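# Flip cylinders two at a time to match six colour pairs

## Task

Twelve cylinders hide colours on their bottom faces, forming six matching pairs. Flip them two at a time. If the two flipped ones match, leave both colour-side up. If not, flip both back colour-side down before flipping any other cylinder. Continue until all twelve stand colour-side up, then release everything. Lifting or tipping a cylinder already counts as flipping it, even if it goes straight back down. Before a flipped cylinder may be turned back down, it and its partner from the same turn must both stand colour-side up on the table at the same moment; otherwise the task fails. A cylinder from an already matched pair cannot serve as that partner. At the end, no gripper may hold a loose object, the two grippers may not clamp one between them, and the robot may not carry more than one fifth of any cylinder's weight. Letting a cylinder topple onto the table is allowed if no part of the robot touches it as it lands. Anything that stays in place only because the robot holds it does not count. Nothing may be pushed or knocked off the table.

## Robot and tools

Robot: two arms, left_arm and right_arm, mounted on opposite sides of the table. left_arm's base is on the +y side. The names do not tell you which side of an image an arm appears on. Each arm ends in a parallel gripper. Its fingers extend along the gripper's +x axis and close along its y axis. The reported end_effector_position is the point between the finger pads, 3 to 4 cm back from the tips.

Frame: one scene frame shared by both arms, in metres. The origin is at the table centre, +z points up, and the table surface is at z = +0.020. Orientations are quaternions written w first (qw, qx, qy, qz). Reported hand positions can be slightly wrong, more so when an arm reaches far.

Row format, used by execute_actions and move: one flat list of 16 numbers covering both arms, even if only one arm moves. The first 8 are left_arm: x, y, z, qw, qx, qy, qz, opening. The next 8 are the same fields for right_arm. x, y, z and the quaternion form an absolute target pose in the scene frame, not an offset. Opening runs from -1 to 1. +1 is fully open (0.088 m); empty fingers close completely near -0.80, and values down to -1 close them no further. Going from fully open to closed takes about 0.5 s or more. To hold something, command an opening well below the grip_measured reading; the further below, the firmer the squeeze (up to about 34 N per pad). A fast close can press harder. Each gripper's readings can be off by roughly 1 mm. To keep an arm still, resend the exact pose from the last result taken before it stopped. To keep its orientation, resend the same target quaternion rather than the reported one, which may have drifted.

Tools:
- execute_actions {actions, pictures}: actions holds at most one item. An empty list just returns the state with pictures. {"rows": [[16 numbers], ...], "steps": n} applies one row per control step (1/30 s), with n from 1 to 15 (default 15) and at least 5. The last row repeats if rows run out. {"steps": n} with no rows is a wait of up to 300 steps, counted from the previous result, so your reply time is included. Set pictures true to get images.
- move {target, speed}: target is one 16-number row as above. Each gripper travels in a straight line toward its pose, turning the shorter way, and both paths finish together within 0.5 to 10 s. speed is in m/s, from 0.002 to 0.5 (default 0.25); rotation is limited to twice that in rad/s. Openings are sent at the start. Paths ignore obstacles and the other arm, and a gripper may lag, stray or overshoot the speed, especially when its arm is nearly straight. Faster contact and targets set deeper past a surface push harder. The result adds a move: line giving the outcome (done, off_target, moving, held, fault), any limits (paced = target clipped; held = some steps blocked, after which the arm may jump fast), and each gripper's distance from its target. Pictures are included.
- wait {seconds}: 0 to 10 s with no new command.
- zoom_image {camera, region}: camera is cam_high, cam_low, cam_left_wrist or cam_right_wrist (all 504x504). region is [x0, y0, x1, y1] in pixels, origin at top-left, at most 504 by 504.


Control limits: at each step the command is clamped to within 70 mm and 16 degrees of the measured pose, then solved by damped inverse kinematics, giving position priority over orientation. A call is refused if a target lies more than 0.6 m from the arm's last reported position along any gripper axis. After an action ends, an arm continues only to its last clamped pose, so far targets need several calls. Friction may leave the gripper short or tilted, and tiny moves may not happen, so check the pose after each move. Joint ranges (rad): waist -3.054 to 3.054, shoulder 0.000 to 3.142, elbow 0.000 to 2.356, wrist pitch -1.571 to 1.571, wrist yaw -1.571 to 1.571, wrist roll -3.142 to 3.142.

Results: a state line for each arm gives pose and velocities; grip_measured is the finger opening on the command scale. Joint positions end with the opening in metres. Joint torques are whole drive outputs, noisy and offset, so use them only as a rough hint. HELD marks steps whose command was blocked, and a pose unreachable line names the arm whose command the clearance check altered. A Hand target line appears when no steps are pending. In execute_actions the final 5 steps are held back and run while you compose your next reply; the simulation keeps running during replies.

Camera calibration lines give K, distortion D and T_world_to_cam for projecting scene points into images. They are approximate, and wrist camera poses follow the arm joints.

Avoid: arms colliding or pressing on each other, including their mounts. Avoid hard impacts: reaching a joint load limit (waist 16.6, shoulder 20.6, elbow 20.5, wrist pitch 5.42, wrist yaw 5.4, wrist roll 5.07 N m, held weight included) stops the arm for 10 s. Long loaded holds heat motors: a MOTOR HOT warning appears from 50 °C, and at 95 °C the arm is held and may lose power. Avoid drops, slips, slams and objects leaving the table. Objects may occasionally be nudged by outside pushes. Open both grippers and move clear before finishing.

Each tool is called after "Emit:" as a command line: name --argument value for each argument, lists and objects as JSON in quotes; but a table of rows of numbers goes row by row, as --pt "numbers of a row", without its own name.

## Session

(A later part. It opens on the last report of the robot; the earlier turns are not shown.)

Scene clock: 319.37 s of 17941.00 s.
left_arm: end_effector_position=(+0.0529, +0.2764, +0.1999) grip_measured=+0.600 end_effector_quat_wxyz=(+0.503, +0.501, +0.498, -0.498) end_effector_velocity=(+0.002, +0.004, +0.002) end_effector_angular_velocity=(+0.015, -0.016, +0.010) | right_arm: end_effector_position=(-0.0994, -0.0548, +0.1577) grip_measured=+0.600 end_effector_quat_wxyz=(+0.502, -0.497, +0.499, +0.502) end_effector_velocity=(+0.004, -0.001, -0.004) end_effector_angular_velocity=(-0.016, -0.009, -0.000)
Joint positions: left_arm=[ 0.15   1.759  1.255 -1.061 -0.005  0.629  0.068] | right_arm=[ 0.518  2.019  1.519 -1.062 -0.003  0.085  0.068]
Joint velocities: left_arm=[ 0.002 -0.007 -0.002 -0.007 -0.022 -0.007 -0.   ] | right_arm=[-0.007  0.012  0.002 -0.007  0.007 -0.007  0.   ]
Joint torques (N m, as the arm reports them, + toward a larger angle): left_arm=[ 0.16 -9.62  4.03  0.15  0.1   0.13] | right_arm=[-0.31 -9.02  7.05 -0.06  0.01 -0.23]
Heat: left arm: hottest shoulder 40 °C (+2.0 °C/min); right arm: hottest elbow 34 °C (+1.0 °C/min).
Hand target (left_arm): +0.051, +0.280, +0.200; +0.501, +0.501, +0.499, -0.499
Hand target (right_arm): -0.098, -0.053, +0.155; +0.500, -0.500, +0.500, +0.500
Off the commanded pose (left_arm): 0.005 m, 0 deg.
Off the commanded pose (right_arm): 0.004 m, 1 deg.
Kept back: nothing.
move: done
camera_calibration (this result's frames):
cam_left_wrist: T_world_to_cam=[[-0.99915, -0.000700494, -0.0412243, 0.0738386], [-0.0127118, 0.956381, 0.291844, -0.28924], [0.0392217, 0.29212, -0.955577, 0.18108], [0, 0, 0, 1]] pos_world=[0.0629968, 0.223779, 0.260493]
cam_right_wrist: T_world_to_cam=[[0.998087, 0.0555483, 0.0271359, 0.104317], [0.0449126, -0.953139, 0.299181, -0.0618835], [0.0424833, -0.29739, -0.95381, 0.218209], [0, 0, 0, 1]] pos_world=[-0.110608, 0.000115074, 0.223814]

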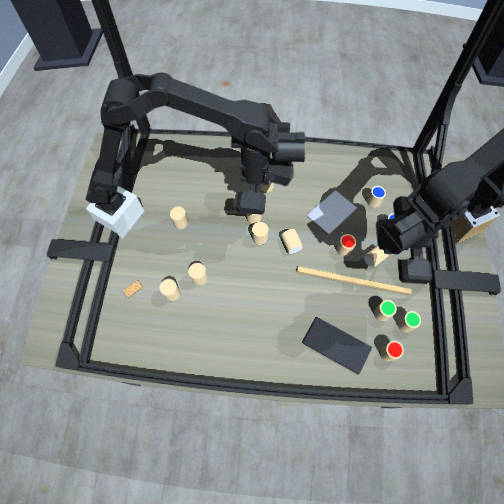

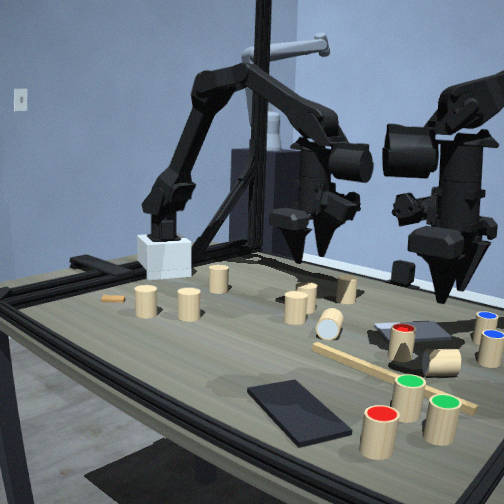

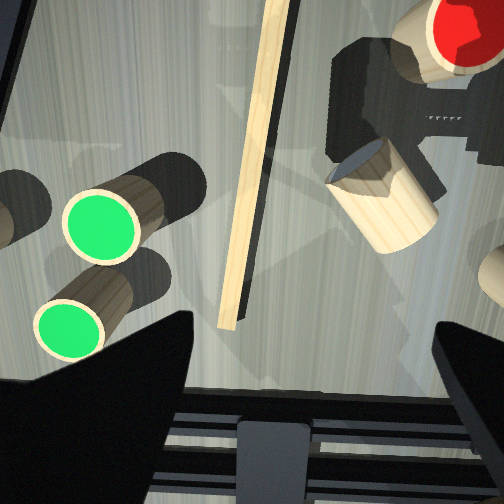

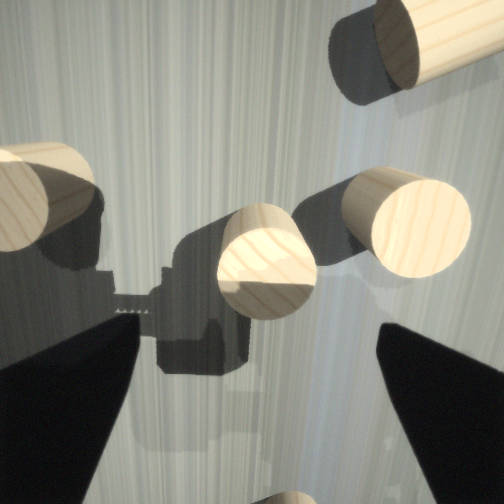

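Emit:
move --target '[0.05,0.28,0.2,0.5,0.5,0.5,-0.5,0.6,-0.093,-0.059,0.125,0.5,-0.5,0.5,0.5,0.4]' --speed 0.12

Emit:
move --target '[0.05,0.28,0.2,0.5,0.5,0.5,-0.5,0.6,-0.093,-0.059,0.072,0.5,-0.5,0.5,0.5,0.4]' --speed 0.08

Scene clock: 320.47 s of 17941.00 s.
left_arm: end_effector_position=(+0.0524, +0.2769, +0.1999) grip_measured=+0.600 end_effector_quat_wxyz=(+0.502, +0.501, +0.498, -0.499) end_effector_velocity=(-0.002, +0.003, +0.000) end_effector_angular_velocity=(+0.010, -0.002, +0.005) | right_arm: end_effector_position=(-0.0947, -0.0563, +0.1324) grip_measured=+0.400 end_effector_quat_wxyz=(+0.505, -0.493, +0.497, +0.505) end_effector_velocity=(+0.002, +0.001, +0.000) end_effector_angular_velocity=(+0.007, +0.007, +0.015)
Joint positions: left_arm=[ 0.151  1.758  1.254 -1.062 -0.003  0.63   0.068] | right_arm=[ 0.506  2.034  1.435 -0.952 -0.003  0.073  0.059]
Joint velocities: left_arm=[-0.002 -0.007 -0.007 -0.007 -0.007 -0.007 -0.   ] | right_arm=[-0.007 -0.002 -0.002  0.007 -0.007 -0.022 -0.   ]
Joint torques (N m, as the arm reports them, + toward a larger angle): left_arm=[ 0.17 -9.33  4.22  0.24  0.17  0.06] | right_arm=[-0.35 -9.11  4.25  0.29  0.02 -0.21]
Heat: left arm: hottest shoulder 40 °C (+2.0 °C/min); right arm: hottest elbow 34 °C (+2.0 °C/min).
Hand target (left_arm): +0.050, +0.280, +0.200; +0.500, +0.500, +0.500, -0.500
Hand target (right_arm): -0.093, -0.060, +0.125; +0.500, -0.500, +0.500, +0.500
Off the commanded pose (left_arm): 0.004 m, 0 deg.
Off the commanded pose (right_arm): 0.008 m, 1 deg.
Kept back: nothing.
move: done
camera_calibration (this result's frames):
cam_left_wrist: T_world_to_cam=[[-0.999268, -0.000299322, -0.0382556, 0.0726956], [-0.011468, 0.956328, 0.292071, -0.289767], [0.0364975, 0.292296, -0.955631, 0.181108], [0, 0, 0, 1]] pos_world=[0.0627093, 0.224197, 0.260486]
cam_right_wrist: T_world_to_cam=[[0.998127, 0.0548665, 0.0270692, 0.100314], [0.0447471, -0.95641, 0.288578, -0.0547133], [0.0417226, -0.286826, -0.957074, 0.194458], [0, 0, 0, 1]] pos_world=[-0.105791, -0.00205667, 0.199184]

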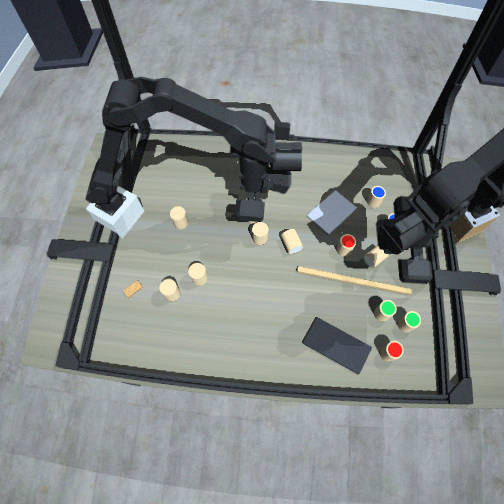

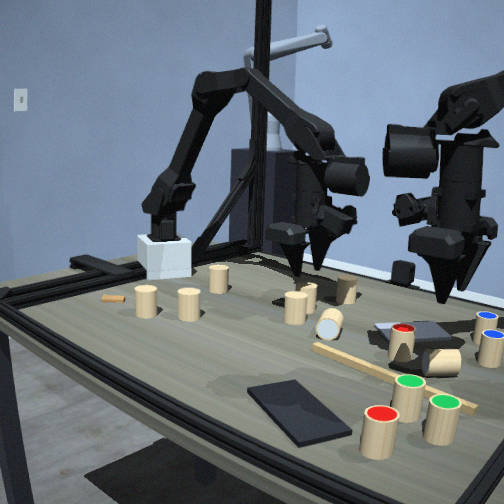

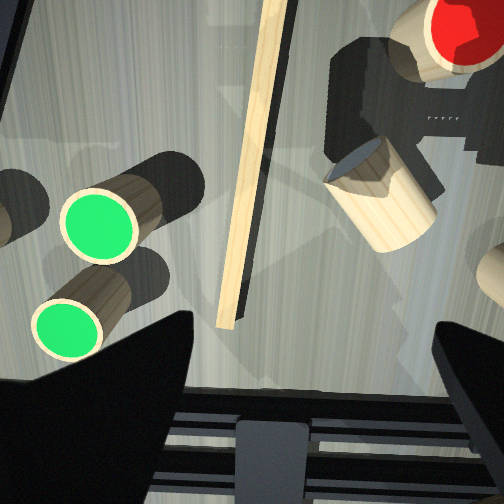

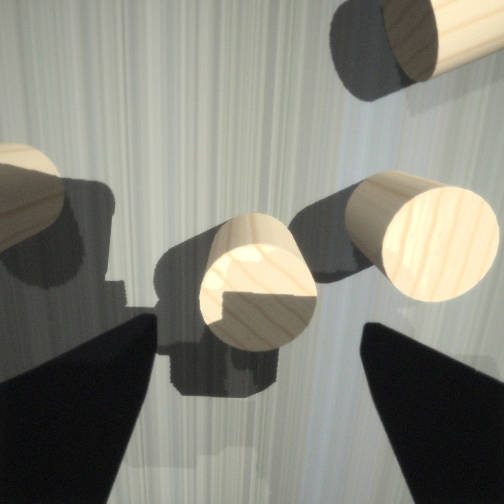

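Scene clock: 321.60 s of 17941.00 s.
left_arm: end_effector_position=(+0.0524, +0.2769, +0.1999) grip_measured=+0.600 end_effector_quat_wxyz=(+0.502, +0.501, +0.498, -0.499) end_effector_velocity=(-0.001, +0.000, +0.003) end_effector_angular_velocity=(-0.006, +0.004, +0.010) | right_arm: end_effector_position=(-0.0947, -0.0558, +0.0793) grip_measured=+0.400 end_effector_quat_wxyz=(+0.504, -0.494, +0.497, +0.505) end_effector_velocity=(-0.000, +0.002, +0.002) end_effector_angular_velocity=(+0.012, +0.008, +0.005)
Joint positions: left_arm=[ 0.151  1.758  1.254 -1.062 -0.003  0.63   0.068] | right_arm=[ 0.506  2.123  1.341 -0.769 -0.003  0.073  0.059]
Joint velocities: left_arm=[ 0.002 -0.007  0.002 -0.007  0.007 -0.007 -0.   ] | right_arm=[-0.002 -0.007 -0.002  0.007 -0.007 -0.007 -0.   ]
Joint torques (N m, as the arm reports them, + toward a larger angle): left_arm=[ 0.27 -9.58  3.96  0.21  0.13  0.08] | right_arm=[-0.31 -9.16  4.01  0.3   0.01 -0.22]
Heat: left arm: hottest shoulder 40 °C (+2.0 °C/min); right arm: hottest shoulder 33 °C (+0.0 °C/min).
Hand target (left_arm): +0.050, +0.280, +0.200; +0.500, +0.500, +0.500, -0.500
Hand target (right_arm): -0.093, -0.060, +0.072; +0.500, -0.500, +0.500, +0.500
Off the commanded pose (left_arm): 0.004 m, 0 deg.
Off the commanded pose (right_arm): 0.008 m, 1 deg.
Kept back: nothing.
move: done
camera_calibration (this result's frames):
cam_left_wrist: T_world_to_cam=[[-0.999268, -0.000299322, -0.0382556, 0.0726956], [-0.011468, 0.956328, 0.292071, -0.289767], [0.0364975, 0.292296, -0.955631, 0.181108], [0, 0, 0, 1]] pos_world=[0.0627093, 0.224197, 0.260486]
cam_right_wrist: T_world_to_cam=[[0.998105, 0.0552574, 0.0270821, 0.101777], [0.0451021, -0.956283, 0.288942, -0.0389306], [0.0418644, -0.287173, -0.956963, 0.143749], [0, 0, 0, 1]] pos_world=[-0.105846, -0.00157165, 0.146055]

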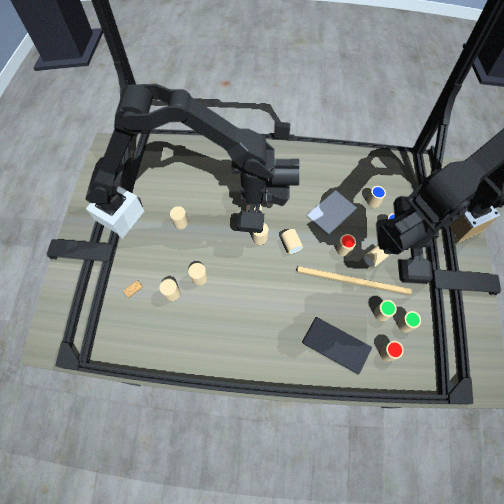

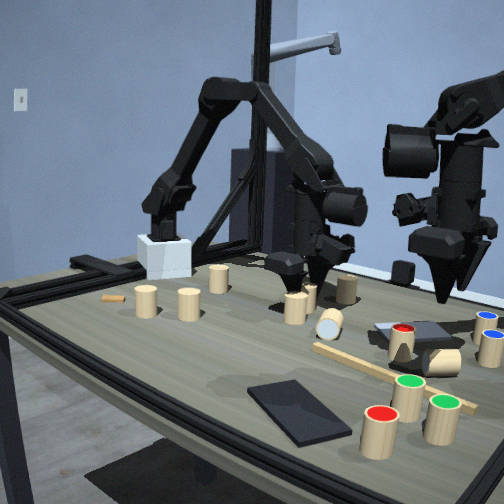

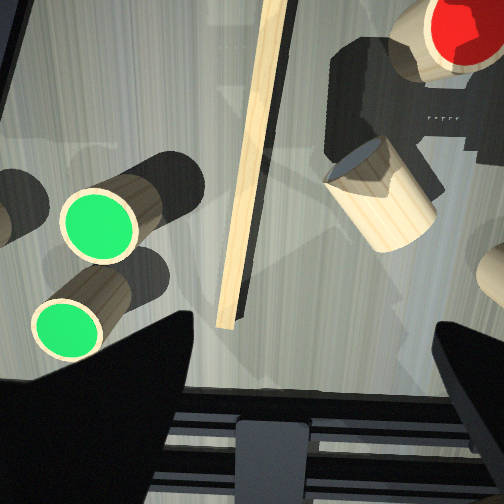

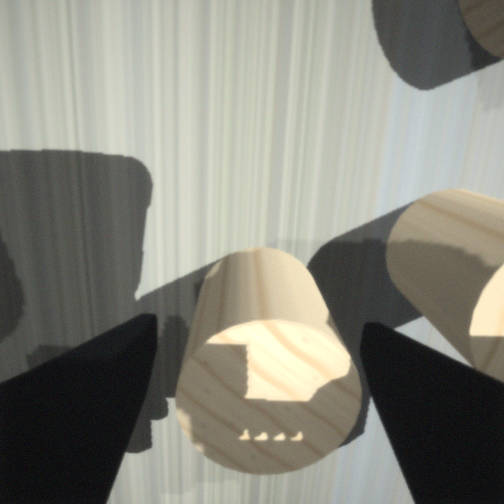

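Emit:
execute_actions --actions '[{"rows":[[0.05,0.28,0.2,0.5,0.5,0.5,-0.5,0.6,-0.093,-0.056,0.077,0.5,-0.5,0.5,0.5,-0.3]],"steps":14}]'

Emit:
move --target '[0.05,0.28,0.2,0.5,0.5,0.5,-0.5,0.6,-0.093,-0.056,0.17,0.5,-0.5,0.5,0.5,-0.3]' --speed 0.3

Emit:
move --target '[-0.003,0.11,0.291,0.707,0,0,-0.707,1,0,-0.03,0.28,0.5,0.5,0.5,0.5,-0.3]' --speed 0.5

Scene clock: 322.77 s of 17941.00 s.
left_arm: end_effector_position=(+0.0524, +0.2769, +0.1999) grip_measured=+0.600 end_effector_quat_wxyz=(+0.502, +0.501, +0.498, -0.499) end_effector_velocity=(-0.001, +0.004, -0.001) end_effector_angular_velocity=(+0.014, +0.001, +0.010) | right_arm: end_effector_position=(-0.0943, -0.0572, +0.0794) grip_measured=+0.023 end_effector_quat_wxyz=(+0.502, -0.497, +0.500, +0.502) end_effector_velocity=(+0.000, -0.004, +0.002) end_effector_angular_velocity=(-0.027, +0.006, -0.010)
Joint positions: left_arm=[ 0.151  1.758  1.254 -1.062 -0.003  0.63   0.068] | right_arm=[ 0.505  2.127  1.347 -0.783 -0.003  0.072  0.04 ]
Joint velocities: left_arm=[ 0.002 -0.002 -0.007 -0.007 -0.007 -0.007  0.   ] | right_arm=[-0.002  0.002  0.012 -0.037 -0.007  0.007 -0.   ]
Joint torques (N m, as the arm reports them, + toward a larger angle): left_arm=[-0.04 -9.53  4.21  0.22  0.14  0.03] | right_arm=[-0.31 -9.39  6.34 -0.08  0.01 -0.22]
Heat: left arm: hottest shoulder 40 °C (+2.0 °C/min); right arm: hottest shoulder 33 °C (+0.0 °C/min).
Steps of this call (steps 1 to 26: nothing new was sent; steps 27 to 35: the first 9 steps of this action). Readings (end_effector_position):
27: left_arm (+0.0524, +0.2769, +0.1999) | right_arm (-0.0947, -0.0557, +0.0791)
28: left_arm (+0.0524, +0.2769, +0.1999) | right_arm (-0.0947, -0.0560, +0.0792)
30: left_arm (+0.0524, +0.2769, +0.1999) | right_arm (-0.0945, -0.0570, +0.0793)
34: left_arm (+0.0524, +0.2769, +0.1999) | right_arm (-0.0945, -0.0571, +0.0795)
35: the state above

Scene clock: 323.93 s of 17941.00 s.
left_arm: end_effector_position=(+0.0523, +0.2770, +0.1999) grip_measured=+0.600 end_effector_quat_wxyz=(+0.502, +0.501, +0.499, -0.499) end_effector_velocity=(-0.001, +0.002, +0.000) end_effector_angular_velocity=(+0.010, -0.002, +0.005) | right_arm: end_effector_position=(-0.0943, -0.0571, +0.1652) grip_measured=+0.023 end_effector_quat_wxyz=(+0.497, -0.502, +0.504, +0.497) end_effector_velocity=(+0.002, -0.006, +0.003) end_effector_angular_velocity=(-0.026, -0.009, +0.020)
Joint positions: left_arm=[ 0.151  1.758  1.254 -1.063 -0.003  0.63   0.068] | right_arm=[ 0.505  2.018  1.547 -1.111 -0.003  0.072  0.04 ]
Joint velocities: left_arm=[-0.002 -0.002 -0.002 -0.007 -0.007 -0.007  0.   ] | right_arm=[-0.002 -0.002  0.007 -0.037  0.007 -0.022  0.   ]
Joint torques (N m, as the arm reports them, + toward a larger angle): left_arm=[ 0.03 -9.49  4.3   0.17  0.15  0.12] | right_arm=[ -0.29 -11.5    7.08  -0.13   0.02  -0.2 ]
Heat: left arm: hottest shoulder 40 °C (+2.0 °C/min); right arm: hottest elbow 34 °C (+1.0 °C/min).
Hand target (left_arm): +0.050, +0.280, +0.200; +0.500, +0.500, +0.500, -0.500
Hand target (right_arm): -0.093, -0.055, +0.170; +0.500, -0.500, +0.500, +0.500
Off your previous action's commanded pose (left_arm): 0.004 m, 0 deg at its last step (step 5 of this call).
Off your previous action's commanded pose (right_arm): 0.003 m, 0 deg at its last step (step 5 of this call).
Off the commanded pose (left_arm): 0.004 m, 0 deg.
Off the commanded pose (right_arm): 0.005 m, 1 deg.
Kept back: nothing.
move: done
camera_calibration (this result's frames):
cam_left_wrist: T_world_to_cam=[[-0.999277, -0.000287569, -0.038031, 0.0725413], [-0.0114023, 0.956238, 0.292368, -0.289952], [0.0362826, 0.29259, -0.955549, 0.180999], [0, 0, 0, 1]] pos_world=[0.0626155, 0.224326, 0.260486]
cam_right_wrist: T_world_to_cam=[[0.998048, 0.0560675, 0.0274952, 0.0991159], [0.0444749, -0.947286, 0.317287, -0.0692587], [0.0438353, -0.315445, -0.947931, 0.222639], [0, 0, 0, 1]] pos_world=[-0.105602, -0.000934613, 0.230296]

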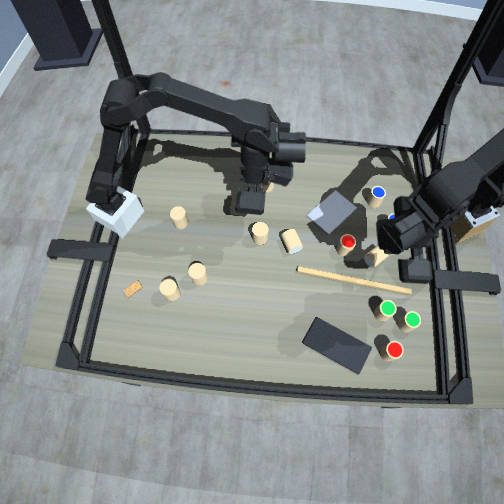

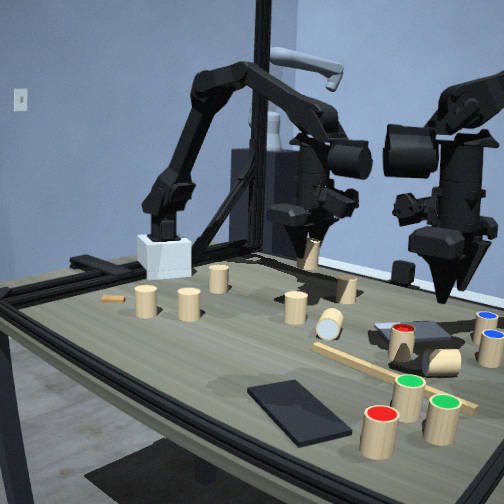

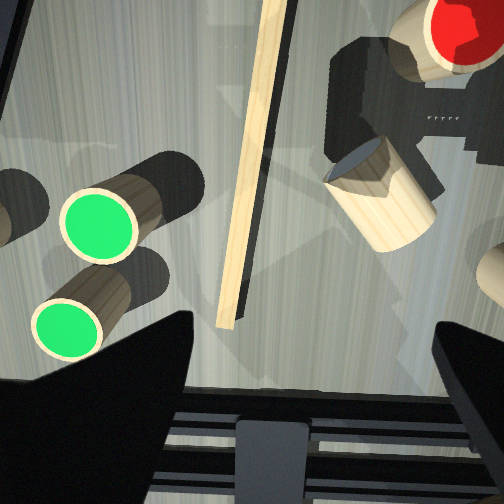

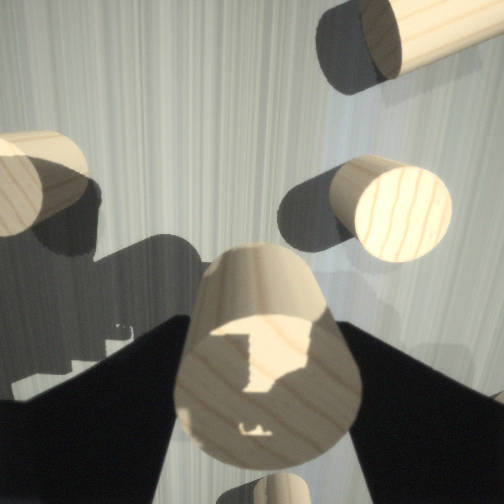

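Scene clock: 326.70 s of 17941.00 s.
left_arm: end_effector_position=(-0.0032, +0.1112, +0.3019) grip_measured=+1.000 end_effector_quat_wxyz=(+0.704, +0.000, -0.011, -0.710) end_effector_velocity=(+0.003, -0.001, +0.005) end_effector_angular_velocity=(-0.029, -0.006, +0.019) | right_arm: end_effector_position=(+0.0005, -0.0285, +0.2849) grip_measured=+0.023 end_effector_quat_wxyz=(+0.503, +0.502, +0.492, +0.503) end_effector_velocity=(+0.002, -0.001, -0.006) end_effector_angular_velocity=(-0.012, -0.004, -0.010)
Joint positions: left_arm=[-0.025  1.728  0.654  1.091  0.463  0.009  0.088] | right_arm=[ 0.179  1.584  0.524  1.072 -0.247  1.562  0.04 ]
Joint velocities: left_arm=[-0.002  0.007  0.002  0.037 -0.022 -0.007  0.   ] | right_arm=[-0.002  0.012 -0.007  0.007  0.007 -0.007 -0.   ]
Joint torques (N m, as the arm reports them, + toward a larger angle): left_arm=[-0.37 -6.    4.12  1.86 -0.16 -0.07] | right_arm=[ 0.29 -6.02  4.59  1.65  0.04  0.12]
Heat: left arm: hottest shoulder 40 °C (+2.0 °C/min); right arm: hottest shoulder 34 °C (+1.0 °C/min).
Hand target (left_arm): -0.005, +0.112, +0.293; +0.704, +0.002, +0.000, -0.710
Hand target (right_arm): -0.000, -0.029, +0.279; +0.503, +0.502, +0.497, +0.498
Off the commanded pose (left_arm): 0.011 m, 1 deg.
Off the commanded pose (right_arm): 0.005 m, 1 deg.
Kept back: nothing.
move: off_target (left_arm)
camera_calibration (this result's frames):
cam_left_wrist: T_world_to_cam=[[-0.999571, -0.0242754, -0.0163905, 0.0170171], [0.00896809, 0.279065, -0.96023, 0.291694], [0.027884, -0.959965, -0.278727, 0.263881], [0, 0, 0, 1]] pos_world=[0.00703577, 0.172328, 0.353924]
cam_right_wrist: T_world_to_cam=[[0.0699885, -0.019485, -0.997357, 0.289941], [-0.952868, -0.297176, -0.0610607, 0.0425092], [-0.295201, 0.954624, -0.0393655, 0.11851], [0, 0, 0, 1]] pos_world=[0.0551974, -0.09485, 0.296435]

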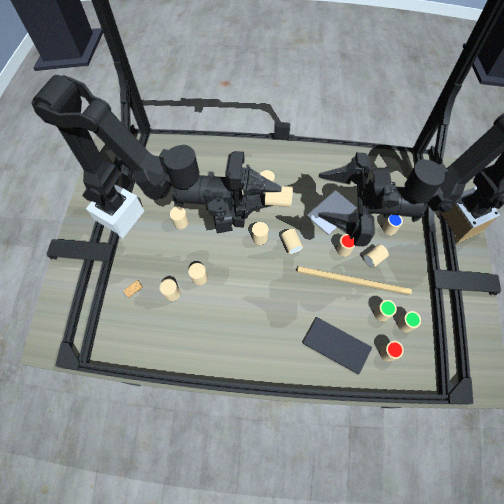

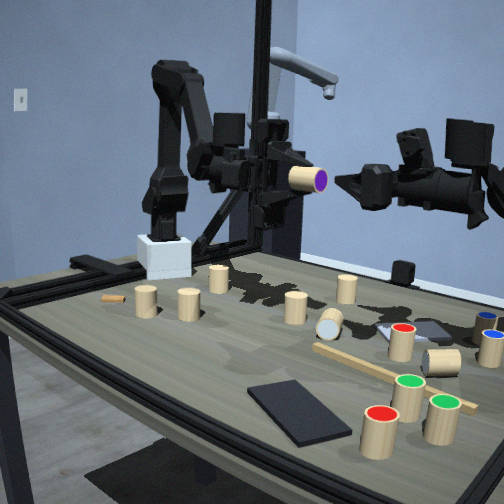

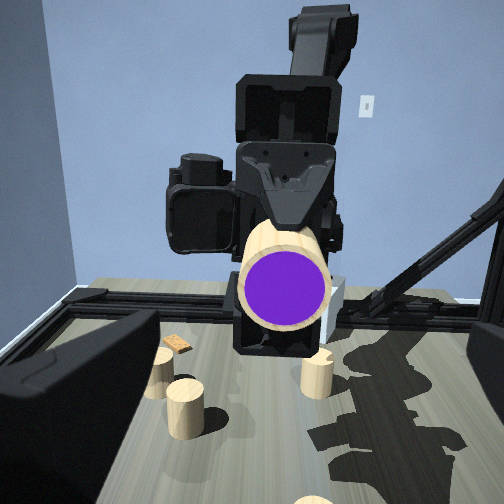

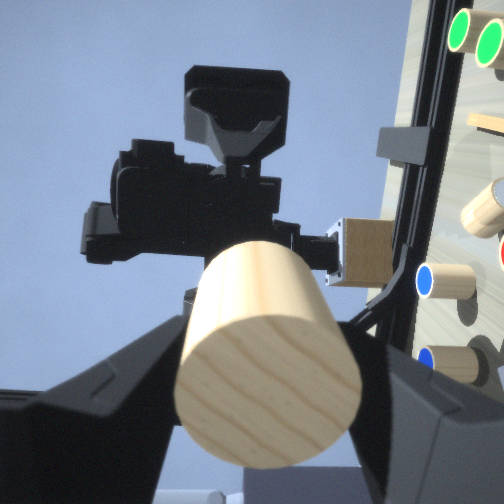

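Emit:
move --target '[-0.002,0.02,0.29,0.707,0,0,-0.707,1,0,-0.03,0.28,0.5,0.5,0.5,0.5,-0.3]' --speed 0.2

Emit:
execute_actions --actions '[{"rows":[[-0.002,0.02,0.29,0.707,0,0,-0.707,-0.3,0,-0.03,0.28,0.5,0.5,0.5,0.5,-0.3]],"steps":15}]'

Emit:
execute_actions --actions '[{"rows":[[-0.002,0.02,0.29,0.707,0,0,-0.707,-0.3,0,-0.03,0.28,0.5,0.5,0.5,0.5,0.6]],"steps":12}]'

Emit:
move --target '[0,0.08,0.293,0.707,0,0,-0.707,-0.3,0,-0.07,0.28,0.5,0.5,0.5,0.5,0.6]' --speed 0.3

Emit:
move --target '[0.15,0.06,0.16,0.5,0.5,0.5,-0.5,-0.3,0.091,-0.178,0.155,0.5,-0.5,0.5,0.5,0.6]' --speed 0.5

Scene clock: 328.20 s of 17941.00 s.
left_arm: end_effector_position=(-0.0023, +0.0236, +0.2940) grip_measured=+1.000 end_effector_quat_wxyz=(+0.707, -0.001, -0.004, -0.707) end_effector_velocity=(+0.003, -0.002, -0.005) end_effector_angular_velocity=(+0.011, +0.012, +0.019) | right_arm: end_effector_position=(-0.0005, -0.0287, +0.2850) grip_measured=+0.023 end_effector_quat_wxyz=(+0.499, +0.501, +0.495, +0.505) end_effector_velocity=(-0.002, -0.000, -0.002) end_effector_angular_velocity=(-0.007, -0.006, +0.010)
Joint positions: left_arm=[-0.128  1.992  0.995  1.005  0.352  0.002  0.088] | right_arm=[ 0.177  1.585  0.523  1.074 -0.259  1.565  0.04 ]
Joint velocities: left_arm=[-0.002  0.012  0.007 -0.007 -0.022 -0.007  0.   ] | right_arm=[ 0.002 -0.002 -0.002 -0.007 -0.007 -0.007 -0.   ]
Joint torques (N m, as the arm reports them, + toward a larger angle): left_arm=[-0.59 -7.9   6.76  1.54 -0.14 -0.14] | right_arm=[-0.32 -6.46  4.6   1.42 -0.13  0.12]
Heat: left arm: hottest shoulder 39 °C (+1.0 °C/min); right arm: hottest shoulder 34 °C (+1.0 °C/min).
Hand target (left_arm): -0.002, +0.020, +0.290; +0.707, -0.001, +0.000, -0.707
Hand target (right_arm): -0.000, -0.030, +0.280; +0.500, +0.500, +0.500, +0.500
Off the commanded pose (left_arm): 0.005 m, 1 deg.
Off the commanded pose (right_arm): 0.005 m, 1 deg.
Kept back: nothing.
move: done
camera_calibration (this result's frames):
cam_left_wrist: T_world_to_cam=[[-0.999434, -0.0332589, -0.00501069, 0.0125589], [-0.00472423, 0.286312, -0.958125, 0.307682], [0.0333008, -0.957559, -0.286307, 0.179742], [0, 0, 0, 1]] pos_world=[0.00801979, 0.0844387, 0.346322]
cam_right_wrist: T_world_to_cam=[[0.0671776, -0.0177186, -0.997584, 0.290162], [-0.950042, -0.306585, -0.0585307, 0.0405202], [-0.304807, 0.951678, -0.0374291, 0.117699], [0, 0, 0, 1]] pos_world=[0.0548791, -0.0944478, 0.296238]

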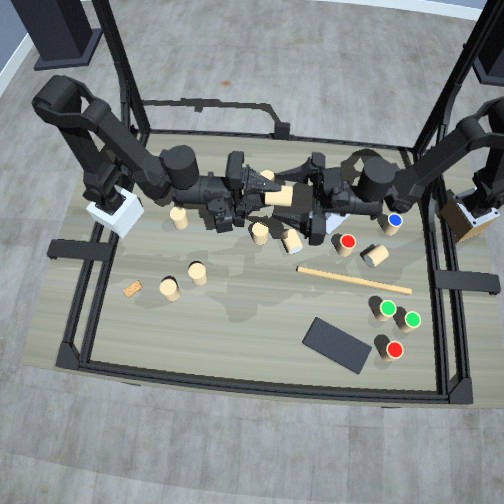

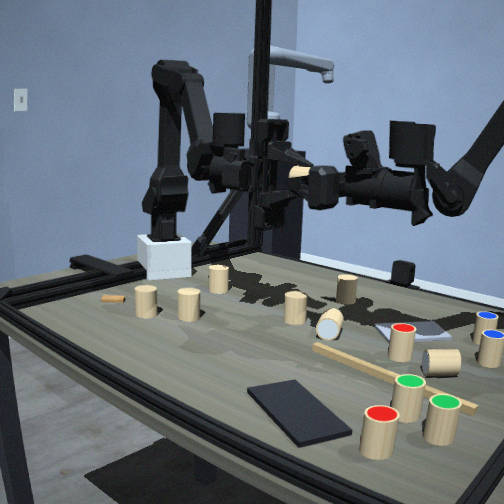

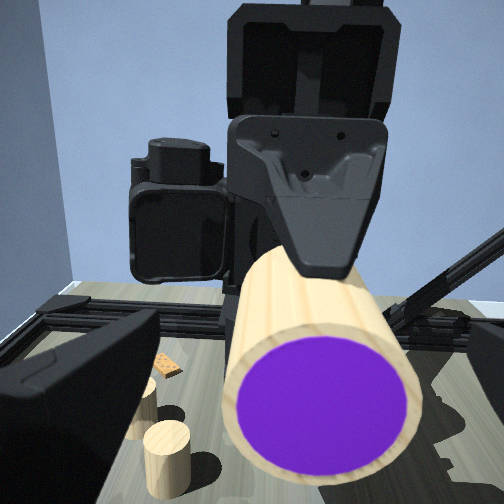

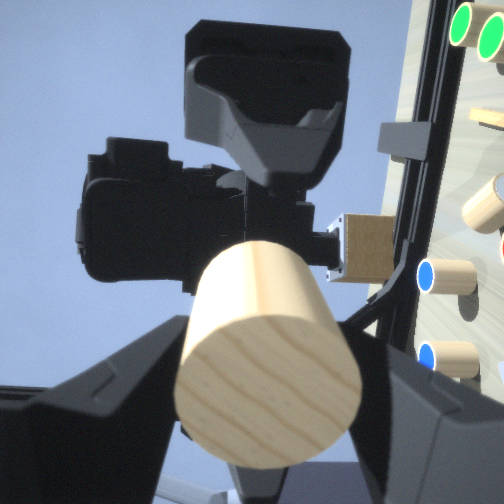

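Scene clock: 328.53 s of 17941.00 s.
left_arm: end_effector_position=(-0.0012, +0.0233, +0.2940) grip_measured=+0.016 end_effector_quat_wxyz=(+0.709, -0.001, -0.004, -0.705) end_effector_velocity=(+0.004, +0.002, -0.001) end_effector_angular_velocity=(+0.007, +0.010, +0.024) | right_arm: end_effector_position=(-0.0015, -0.0287, +0.2848) grip_measured=+0.023 end_effector_quat_wxyz=(+0.498, +0.499, +0.496, +0.507) end_effector_velocity=(+0.002, -0.001, +0.000) end_effector_angular_velocity=(-0.002, -0.007, -0.010)
Joint positions: left_arm=[-0.127  1.993  0.997  1.003  0.348  0.002  0.04 ] | right_arm=[ 0.178  1.585  0.523  1.074 -0.265  1.566  0.04 ]
Joint velocities: left_arm=[ 0.002 -0.007 -0.007 -0.007 -0.022 -0.007 -0.   ] | right_arm=[-0.002 -0.007 -0.002 -0.007  0.007 -0.007  0.001]
Joint torques (N m, as the arm reports them, + toward a larger angle): left_arm=[-0.12 -8.54  6.4   1.45  0.02 -0.08] | right_arm=[-0.36 -6.47  4.62  1.41  0.03  0.12]
Heat: left arm: hottest shoulder 39 °C (+1.0 °C/min); right arm: hottest shoulder 34 °C (+1.0 °C/min).
Steps of this call (steps 1 to 10: the first 10 steps of this action). Readings (end_effector_position):
1: left_arm (-0.0022, +0.0235, +0.2940) | right_arm (-0.0005, -0.0287, +0.2850)
2: left_arm (-0.0022, +0.0235, +0.2940) | right_arm (-0.0005, -0.0287, +0.2848)
4: left_arm (-0.0022, +0.0234, +0.2939) | right_arm (-0.0005, -0.0287, +0.2848)
8: left_arm (-0.0017, +0.0233, +0.2939) | right_arm (-0.0011, -0.0287, +0.2848)
10: the state above

Scene clock: 328.93 s of 17941.00 s.
left_arm: end_effector_position=(-0.0013, +0.0231, +0.2925) grip_measured=+0.016 end_effector_quat_wxyz=(+0.709, +0.000, -0.002, -0.706) end_effector_velocity=(-0.005, -0.001, -0.009) end_effector_angular_velocity=(+0.030, +0.018, -0.015) | right_arm: end_effector_position=(-0.0012, -0.0287, +0.2848) grip_measured=+0.496 end_effector_quat_wxyz=(+0.498, +0.500, +0.496, +0.506) end_effector_velocity=(+0.002, -0.001, +0.000) end_effector_angular_velocity=(-0.002, -0.007, -0.010)
Joint positions: left_arm=[-0.127  1.995  0.997  1.001  0.348  0.002  0.04 ] | right_arm=[ 0.177  1.585  0.523  1.074 -0.265  1.566  0.063]
Joint velocities: left_arm=[-0.007  0.007 -0.002 -0.022  0.007 -0.007 -0.   ] | right_arm=[-0.002 -0.007 -0.002 -0.007  0.007 -0.007  0.062]
Joint torques (N m, as the arm reports them, + toward a larger angle): left_arm=[-0.08 -8.76  6.54  1.67  0.06 -0.05] | right_arm=[-0.29 -6.45  4.62  1.38  0.03  0.1 ]
Heat: left arm: hottest shoulder 39 °C (+1.0 °C/min); right arm: hottest shoulder 34 °C (+1.0 °C/min).
Off your previous action's commanded pose (left_arm): 0.005 m, 1 deg at its last step (step 5 of this call).
Off your previous action's commanded pose (right_arm): 0.005 m, 1 deg at its last step (step 5 of this call).
Steps of this call (steps 1 to 5: the last 5 steps of your previous action; steps 6 to 12: the first 7 steps of this action). Readings (end_effector_position):
6: left_arm (-0.0012, +0.0233, +0.2940) | right_arm (-0.0015, -0.0287, +0.2848)
7: left_arm (-0.0012, +0.0233, +0.2940) | right_arm (-0.0015, -0.0287, +0.2847)
9: left_arm (-0.0014, +0.0232, +0.2933) | right_arm (-0.0013, -0.0288, +0.2849)
12: the state above

Scene clock: 330.37 s of 17941.00 s.
left_arm: end_effector_position=(+0.0003, +0.0766, +0.2903) grip_measured=+0.016 end_effector_quat_wxyz=(+0.707, +0.002, +0.002, -0.707) end_effector_velocity=(+0.004, +0.002, -0.001) end_effector_angular_velocity=(+0.007, +0.025, +0.025) | right_arm: end_effector_position=(+0.0001, -0.0673, +0.2820) grip_measured=+0.600 end_effector_quat_wxyz=(+0.500, +0.500, +0.497, +0.503) end_effector_velocity=(-0.003, -0.002, -0.005) end_effector_angular_velocity=(-0.021, -0.015, +0.019)
Joint positions: left_arm=[-0.065  1.852  0.78   1.065  0.415  0.002  0.04 ] | right_arm=[ 0.131  1.442  0.384  1.063 -0.305  1.566  0.068]
Joint velocities: left_arm=[ 0.002 -0.007 -0.007 -0.007 -0.022 -0.022 -0.   ] | right_arm=[-0.002 -0.007 -0.007 -0.022 -0.022 -0.022 -0.   ]
Joint torques (N m, as the arm reports them, + toward a larger angle): left_arm=[  0.15 -10.57   4.33   1.88   0.17   0.  ] | right_arm=[-0.3  -6.77  4.38  1.16 -0.14  0.12]
Heat: left arm: hottest shoulder 39 °C (+1.0 °C/min); right arm: hottest shoulder 34 °C (+1.0 °C/min).
Hand target (left_arm): -0.000, +0.080, +0.293; +0.707, +0.000, -0.000, -0.707
Hand target (right_arm): +0.000, -0.070, +0.280; +0.500, +0.500, +0.500, +0.500
Off your previous action's commanded pose (left_arm): 0.004 m, 0 deg at its last step (step 5 of this call).
Off your previous action's commanded pose (right_arm): 0.005 m, 1 deg at its last step (step 5 of this call).
Off the commanded pose (left_arm): 0.004 m, 0 deg.
Off the commanded pose (right_arm): 0.003 m, 0 deg.
Kept back: nothing.
move: done
camera_calibration (this result's frames):
cam_left_wrist: T_world_to_cam=[[-0.999461, -0.0328416, 0.0000384242, 0.0153453], [-0.00987872, 0.299521, -0.954039, 0.286826], [0.0313206, -0.953524, -0.299684, 0.232913], [0, 0, 0, 1]] pos_world=[0.0108755, 0.136682, 0.343443]
cam_right_wrist: T_world_to_cam=[[0.064904, -0.0244375, -0.997592, 0.285998], [-0.950286, -0.306606, -0.0543155, 0.0279063], [-0.30454, 0.951523, -0.0431226, 0.156135], [0, 0, 0, 1]] pos_world=[0.0555061, -0.133021, 0.293558]

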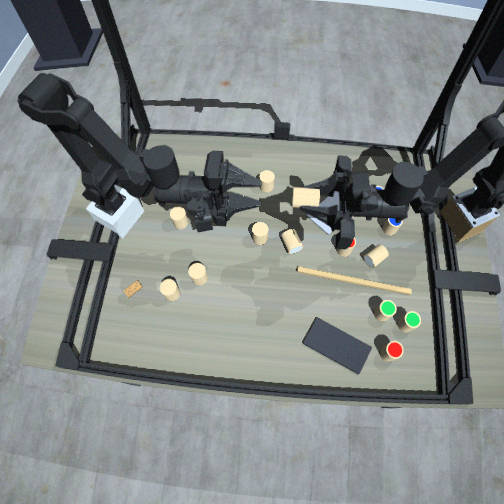

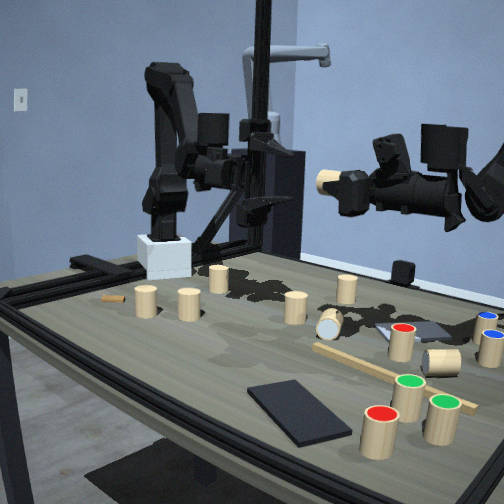

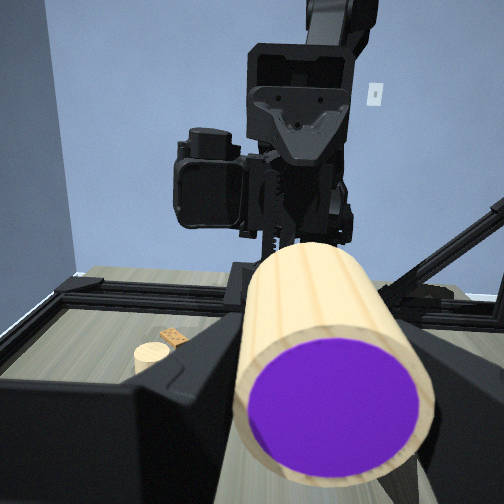

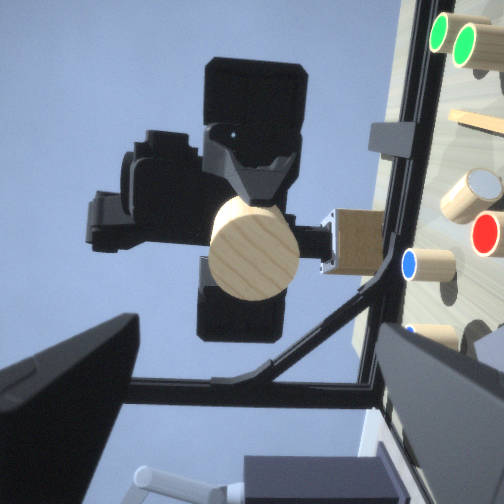

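Scene clock: 333.07 s of 17941.00 s.
left_arm: end_effector_position=(+0.1484, +0.0604, +0.1636) grip_measured=+0.015 end_effector_quat_wxyz=(+0.583, +0.468, +0.414, -0.519) end_effector_velocity=(+0.003, -0.001, +0.002) end_effector_angular_velocity=(-0.000, -0.023, +0.010) | right_arm: end_effector_position=(+0.0902, -0.1796, +0.1578) grip_measured=+0.600 end_effector_quat_wxyz=(+0.500, -0.496, +0.499, +0.504) end_effector_velocity=(-0.001, +0.002, -0.001) end_effector_angular_velocity=(+0.006, +0.005, +0.024)
Joint positions: left_arm=[ 0.063  2.564  2.348 -1.105  0.01   0.53   0.04 ] | right_arm=[-0.126  1.73   1.134 -0.972 -0.011 -0.563  0.068]
Joint velocities: left_arm=[-0.002 -0.002  0.002  0.007 -0.022 -0.007 -0.   ] | right_arm=[ 0.002  0.002 -0.002  0.007 -0.007 -0.022 -0.   ]
Joint torques (N m, as the arm reports them, + toward a larger angle): left_arm=[  0.01 -12.42   6.97   0.91  -0.06   0.04] | right_arm=[ 0.34 -6.8   6.44 -0.09  0.   -0.19]
Heat: left arm: hottest shoulder 40 °C (+2.0 °C/min); right arm: hottest shoulder 34 °C (+1.0 °C/min).
Hand target (left_arm): +0.150, +0.059, +0.158; +0.582, +0.471, +0.414, -0.517
Hand target (right_arm): +0.090, -0.179, +0.156; +0.495, -0.501, +0.499, +0.505
Off the commanded pose (left_arm): 0.004 m, 14 deg.
Off the commanded pose (right_arm): 0.003 m, 1 deg.
joint sent to its limit (left arm) — the command would take joint 3 (elbow) past its upper limit, so that joint was sent only as far as its limit.
Kept back: nothing.
move: off_target (left_arm)
camera_calibration (this result's frames):
cam_left_wrist: T_world_to_cam=[[-0.988323, -0.0305687, -0.149275, 0.185509], [-0.0420736, 0.996331, 0.0745324, -0.0333477], [0.146448, 0.0799426, -0.985983, 0.207704], [0, 0, 0, 1]] pos_world=[0.151522, 0.0222917, 0.23497]
cam_right_wrist: T_world_to_cam=[[0.997964, 0.0593492, 0.0233763, -0.0767136], [0.0497189, -0.95333, 0.297809, -0.189608], [0.03996, -0.29604, -0.954339, 0.173674], [0, 0, 0, 1]] pos_world=[0.0790444, -0.124792, 0.224004]

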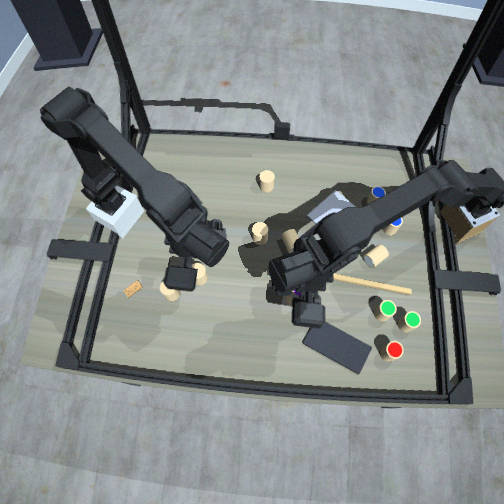

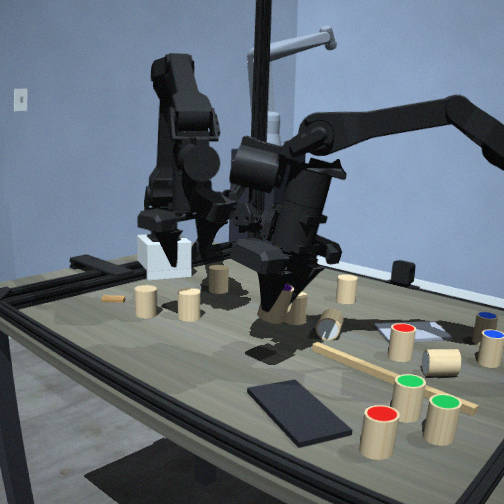

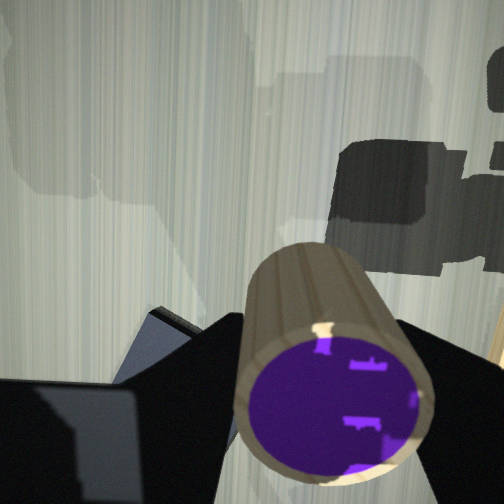

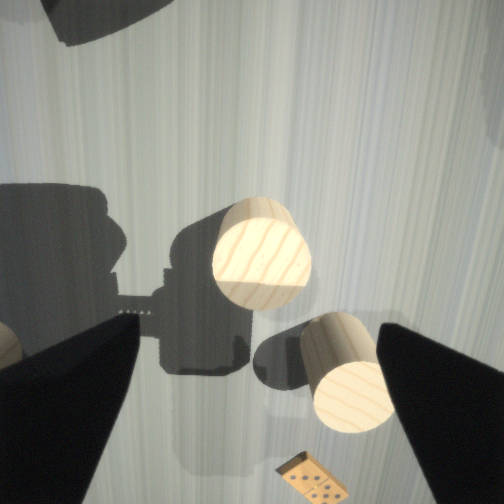

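Emit:
move --target '[0.13,0.15,0.15,0.5,0.5,0.5,-0.5,-0.3,0.092,-0.177,0.072,0.5,-0.5,0.5,0.5,0.5]' --speed 0.15

Scene clock: 334.63 s of 17941.00 s.
left_arm: end_effector_position=(+0.1307, +0.1469, +0.1449) grip_measured=+0.015 end_effector_quat_wxyz=(+0.500, +0.499, +0.502, -0.500) end_effector_velocity=(-0.002, -0.001, +0.005) end_effector_angular_velocity=(-0.014, -0.001, +0.005) | right_arm: end_effector_position=(+0.0939, -0.1748, +0.0778) grip_measured=+0.500 end_effector_quat_wxyz=(+0.505, -0.498, +0.494, +0.503) end_effector_velocity=(-0.003, -0.004, -0.004) end_effector_angular_velocity=(-0.015, +0.018, +0.005)
Joint positions: left_arm=[ 0.124  2.408  2.015 -1.18   0.002  0.6    0.04 ] | right_arm=[-0.124  1.895  0.983 -0.641 -0.003 -0.563  0.064]
Joint velocities: left_arm=[-0.002 -0.017 -0.012  0.007  0.007 -0.007 -0.   ] | right_arm=[-0.002  0.007 -0.007 -0.007 -0.007 -0.007 -0.   ]
Joint torques (N m, as the arm reports them, + toward a larger angle): left_arm=[  0.21 -15.07   4.19   0.16  -0.15   0.13] | right_arm=[ 0.28 -7.17  3.56  0.29 -0.01  0.19]
Heat: left arm: hottest shoulder 41 °C (+3.0 °C/min); right arm: hottest shoulder 34 °C (+1.0 °C/min).
Hand target (left_arm): +0.130, +0.150, +0.149; +0.501, +0.500, +0.500, -0.499
Hand target (right_arm): +0.091, -0.178, +0.072; +0.500, -0.500, +0.500, +0.500
Off the commanded pose (left_arm): 0.006 m, 0 deg.
Off the commanded pose (right_arm): 0.007 m, 1 deg.
Kept back: nothing.
move: done
camera_calibration (this result's frames):
cam_left_wrist: T_world_to_cam=[[-0.999535, -0.00289777, -0.0303525, 0.148044], [-0.0116967, 0.955753, 0.293937, -0.1487], [0.0281578, 0.294155, -0.955343, 0.164488], [0, 0, 0, 1]] pos_world=[0.141604, 0.0941642, 0.205345]
cam_right_wrist: T_world_to_cam=[[0.997438, 0.0609635, 0.0374283, -0.0795567], [0.0474239, -0.955223, 0.292061, -0.161], [0.0535575, -0.289538, -0.955667, 0.0986234], [0, 0, 0, 1]] pos_world=[0.0817062, -0.120386, 0.144251]

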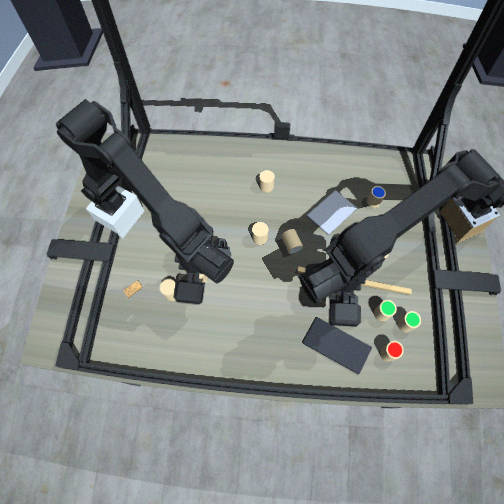

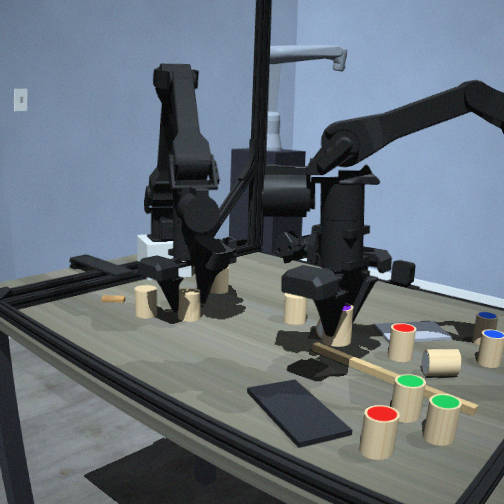

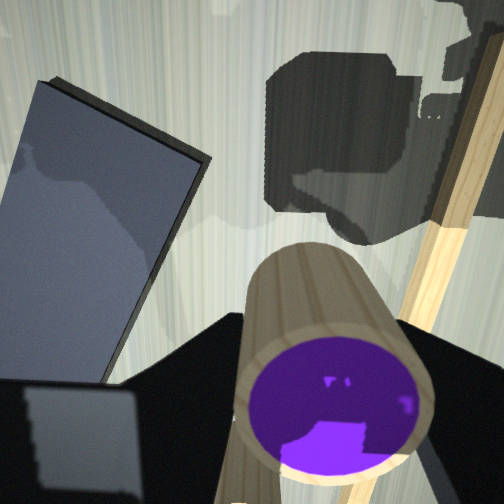

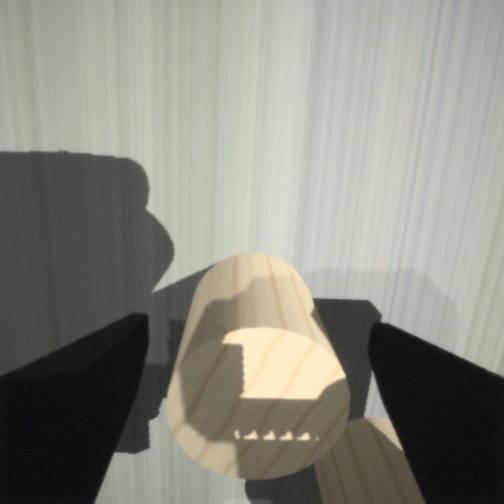

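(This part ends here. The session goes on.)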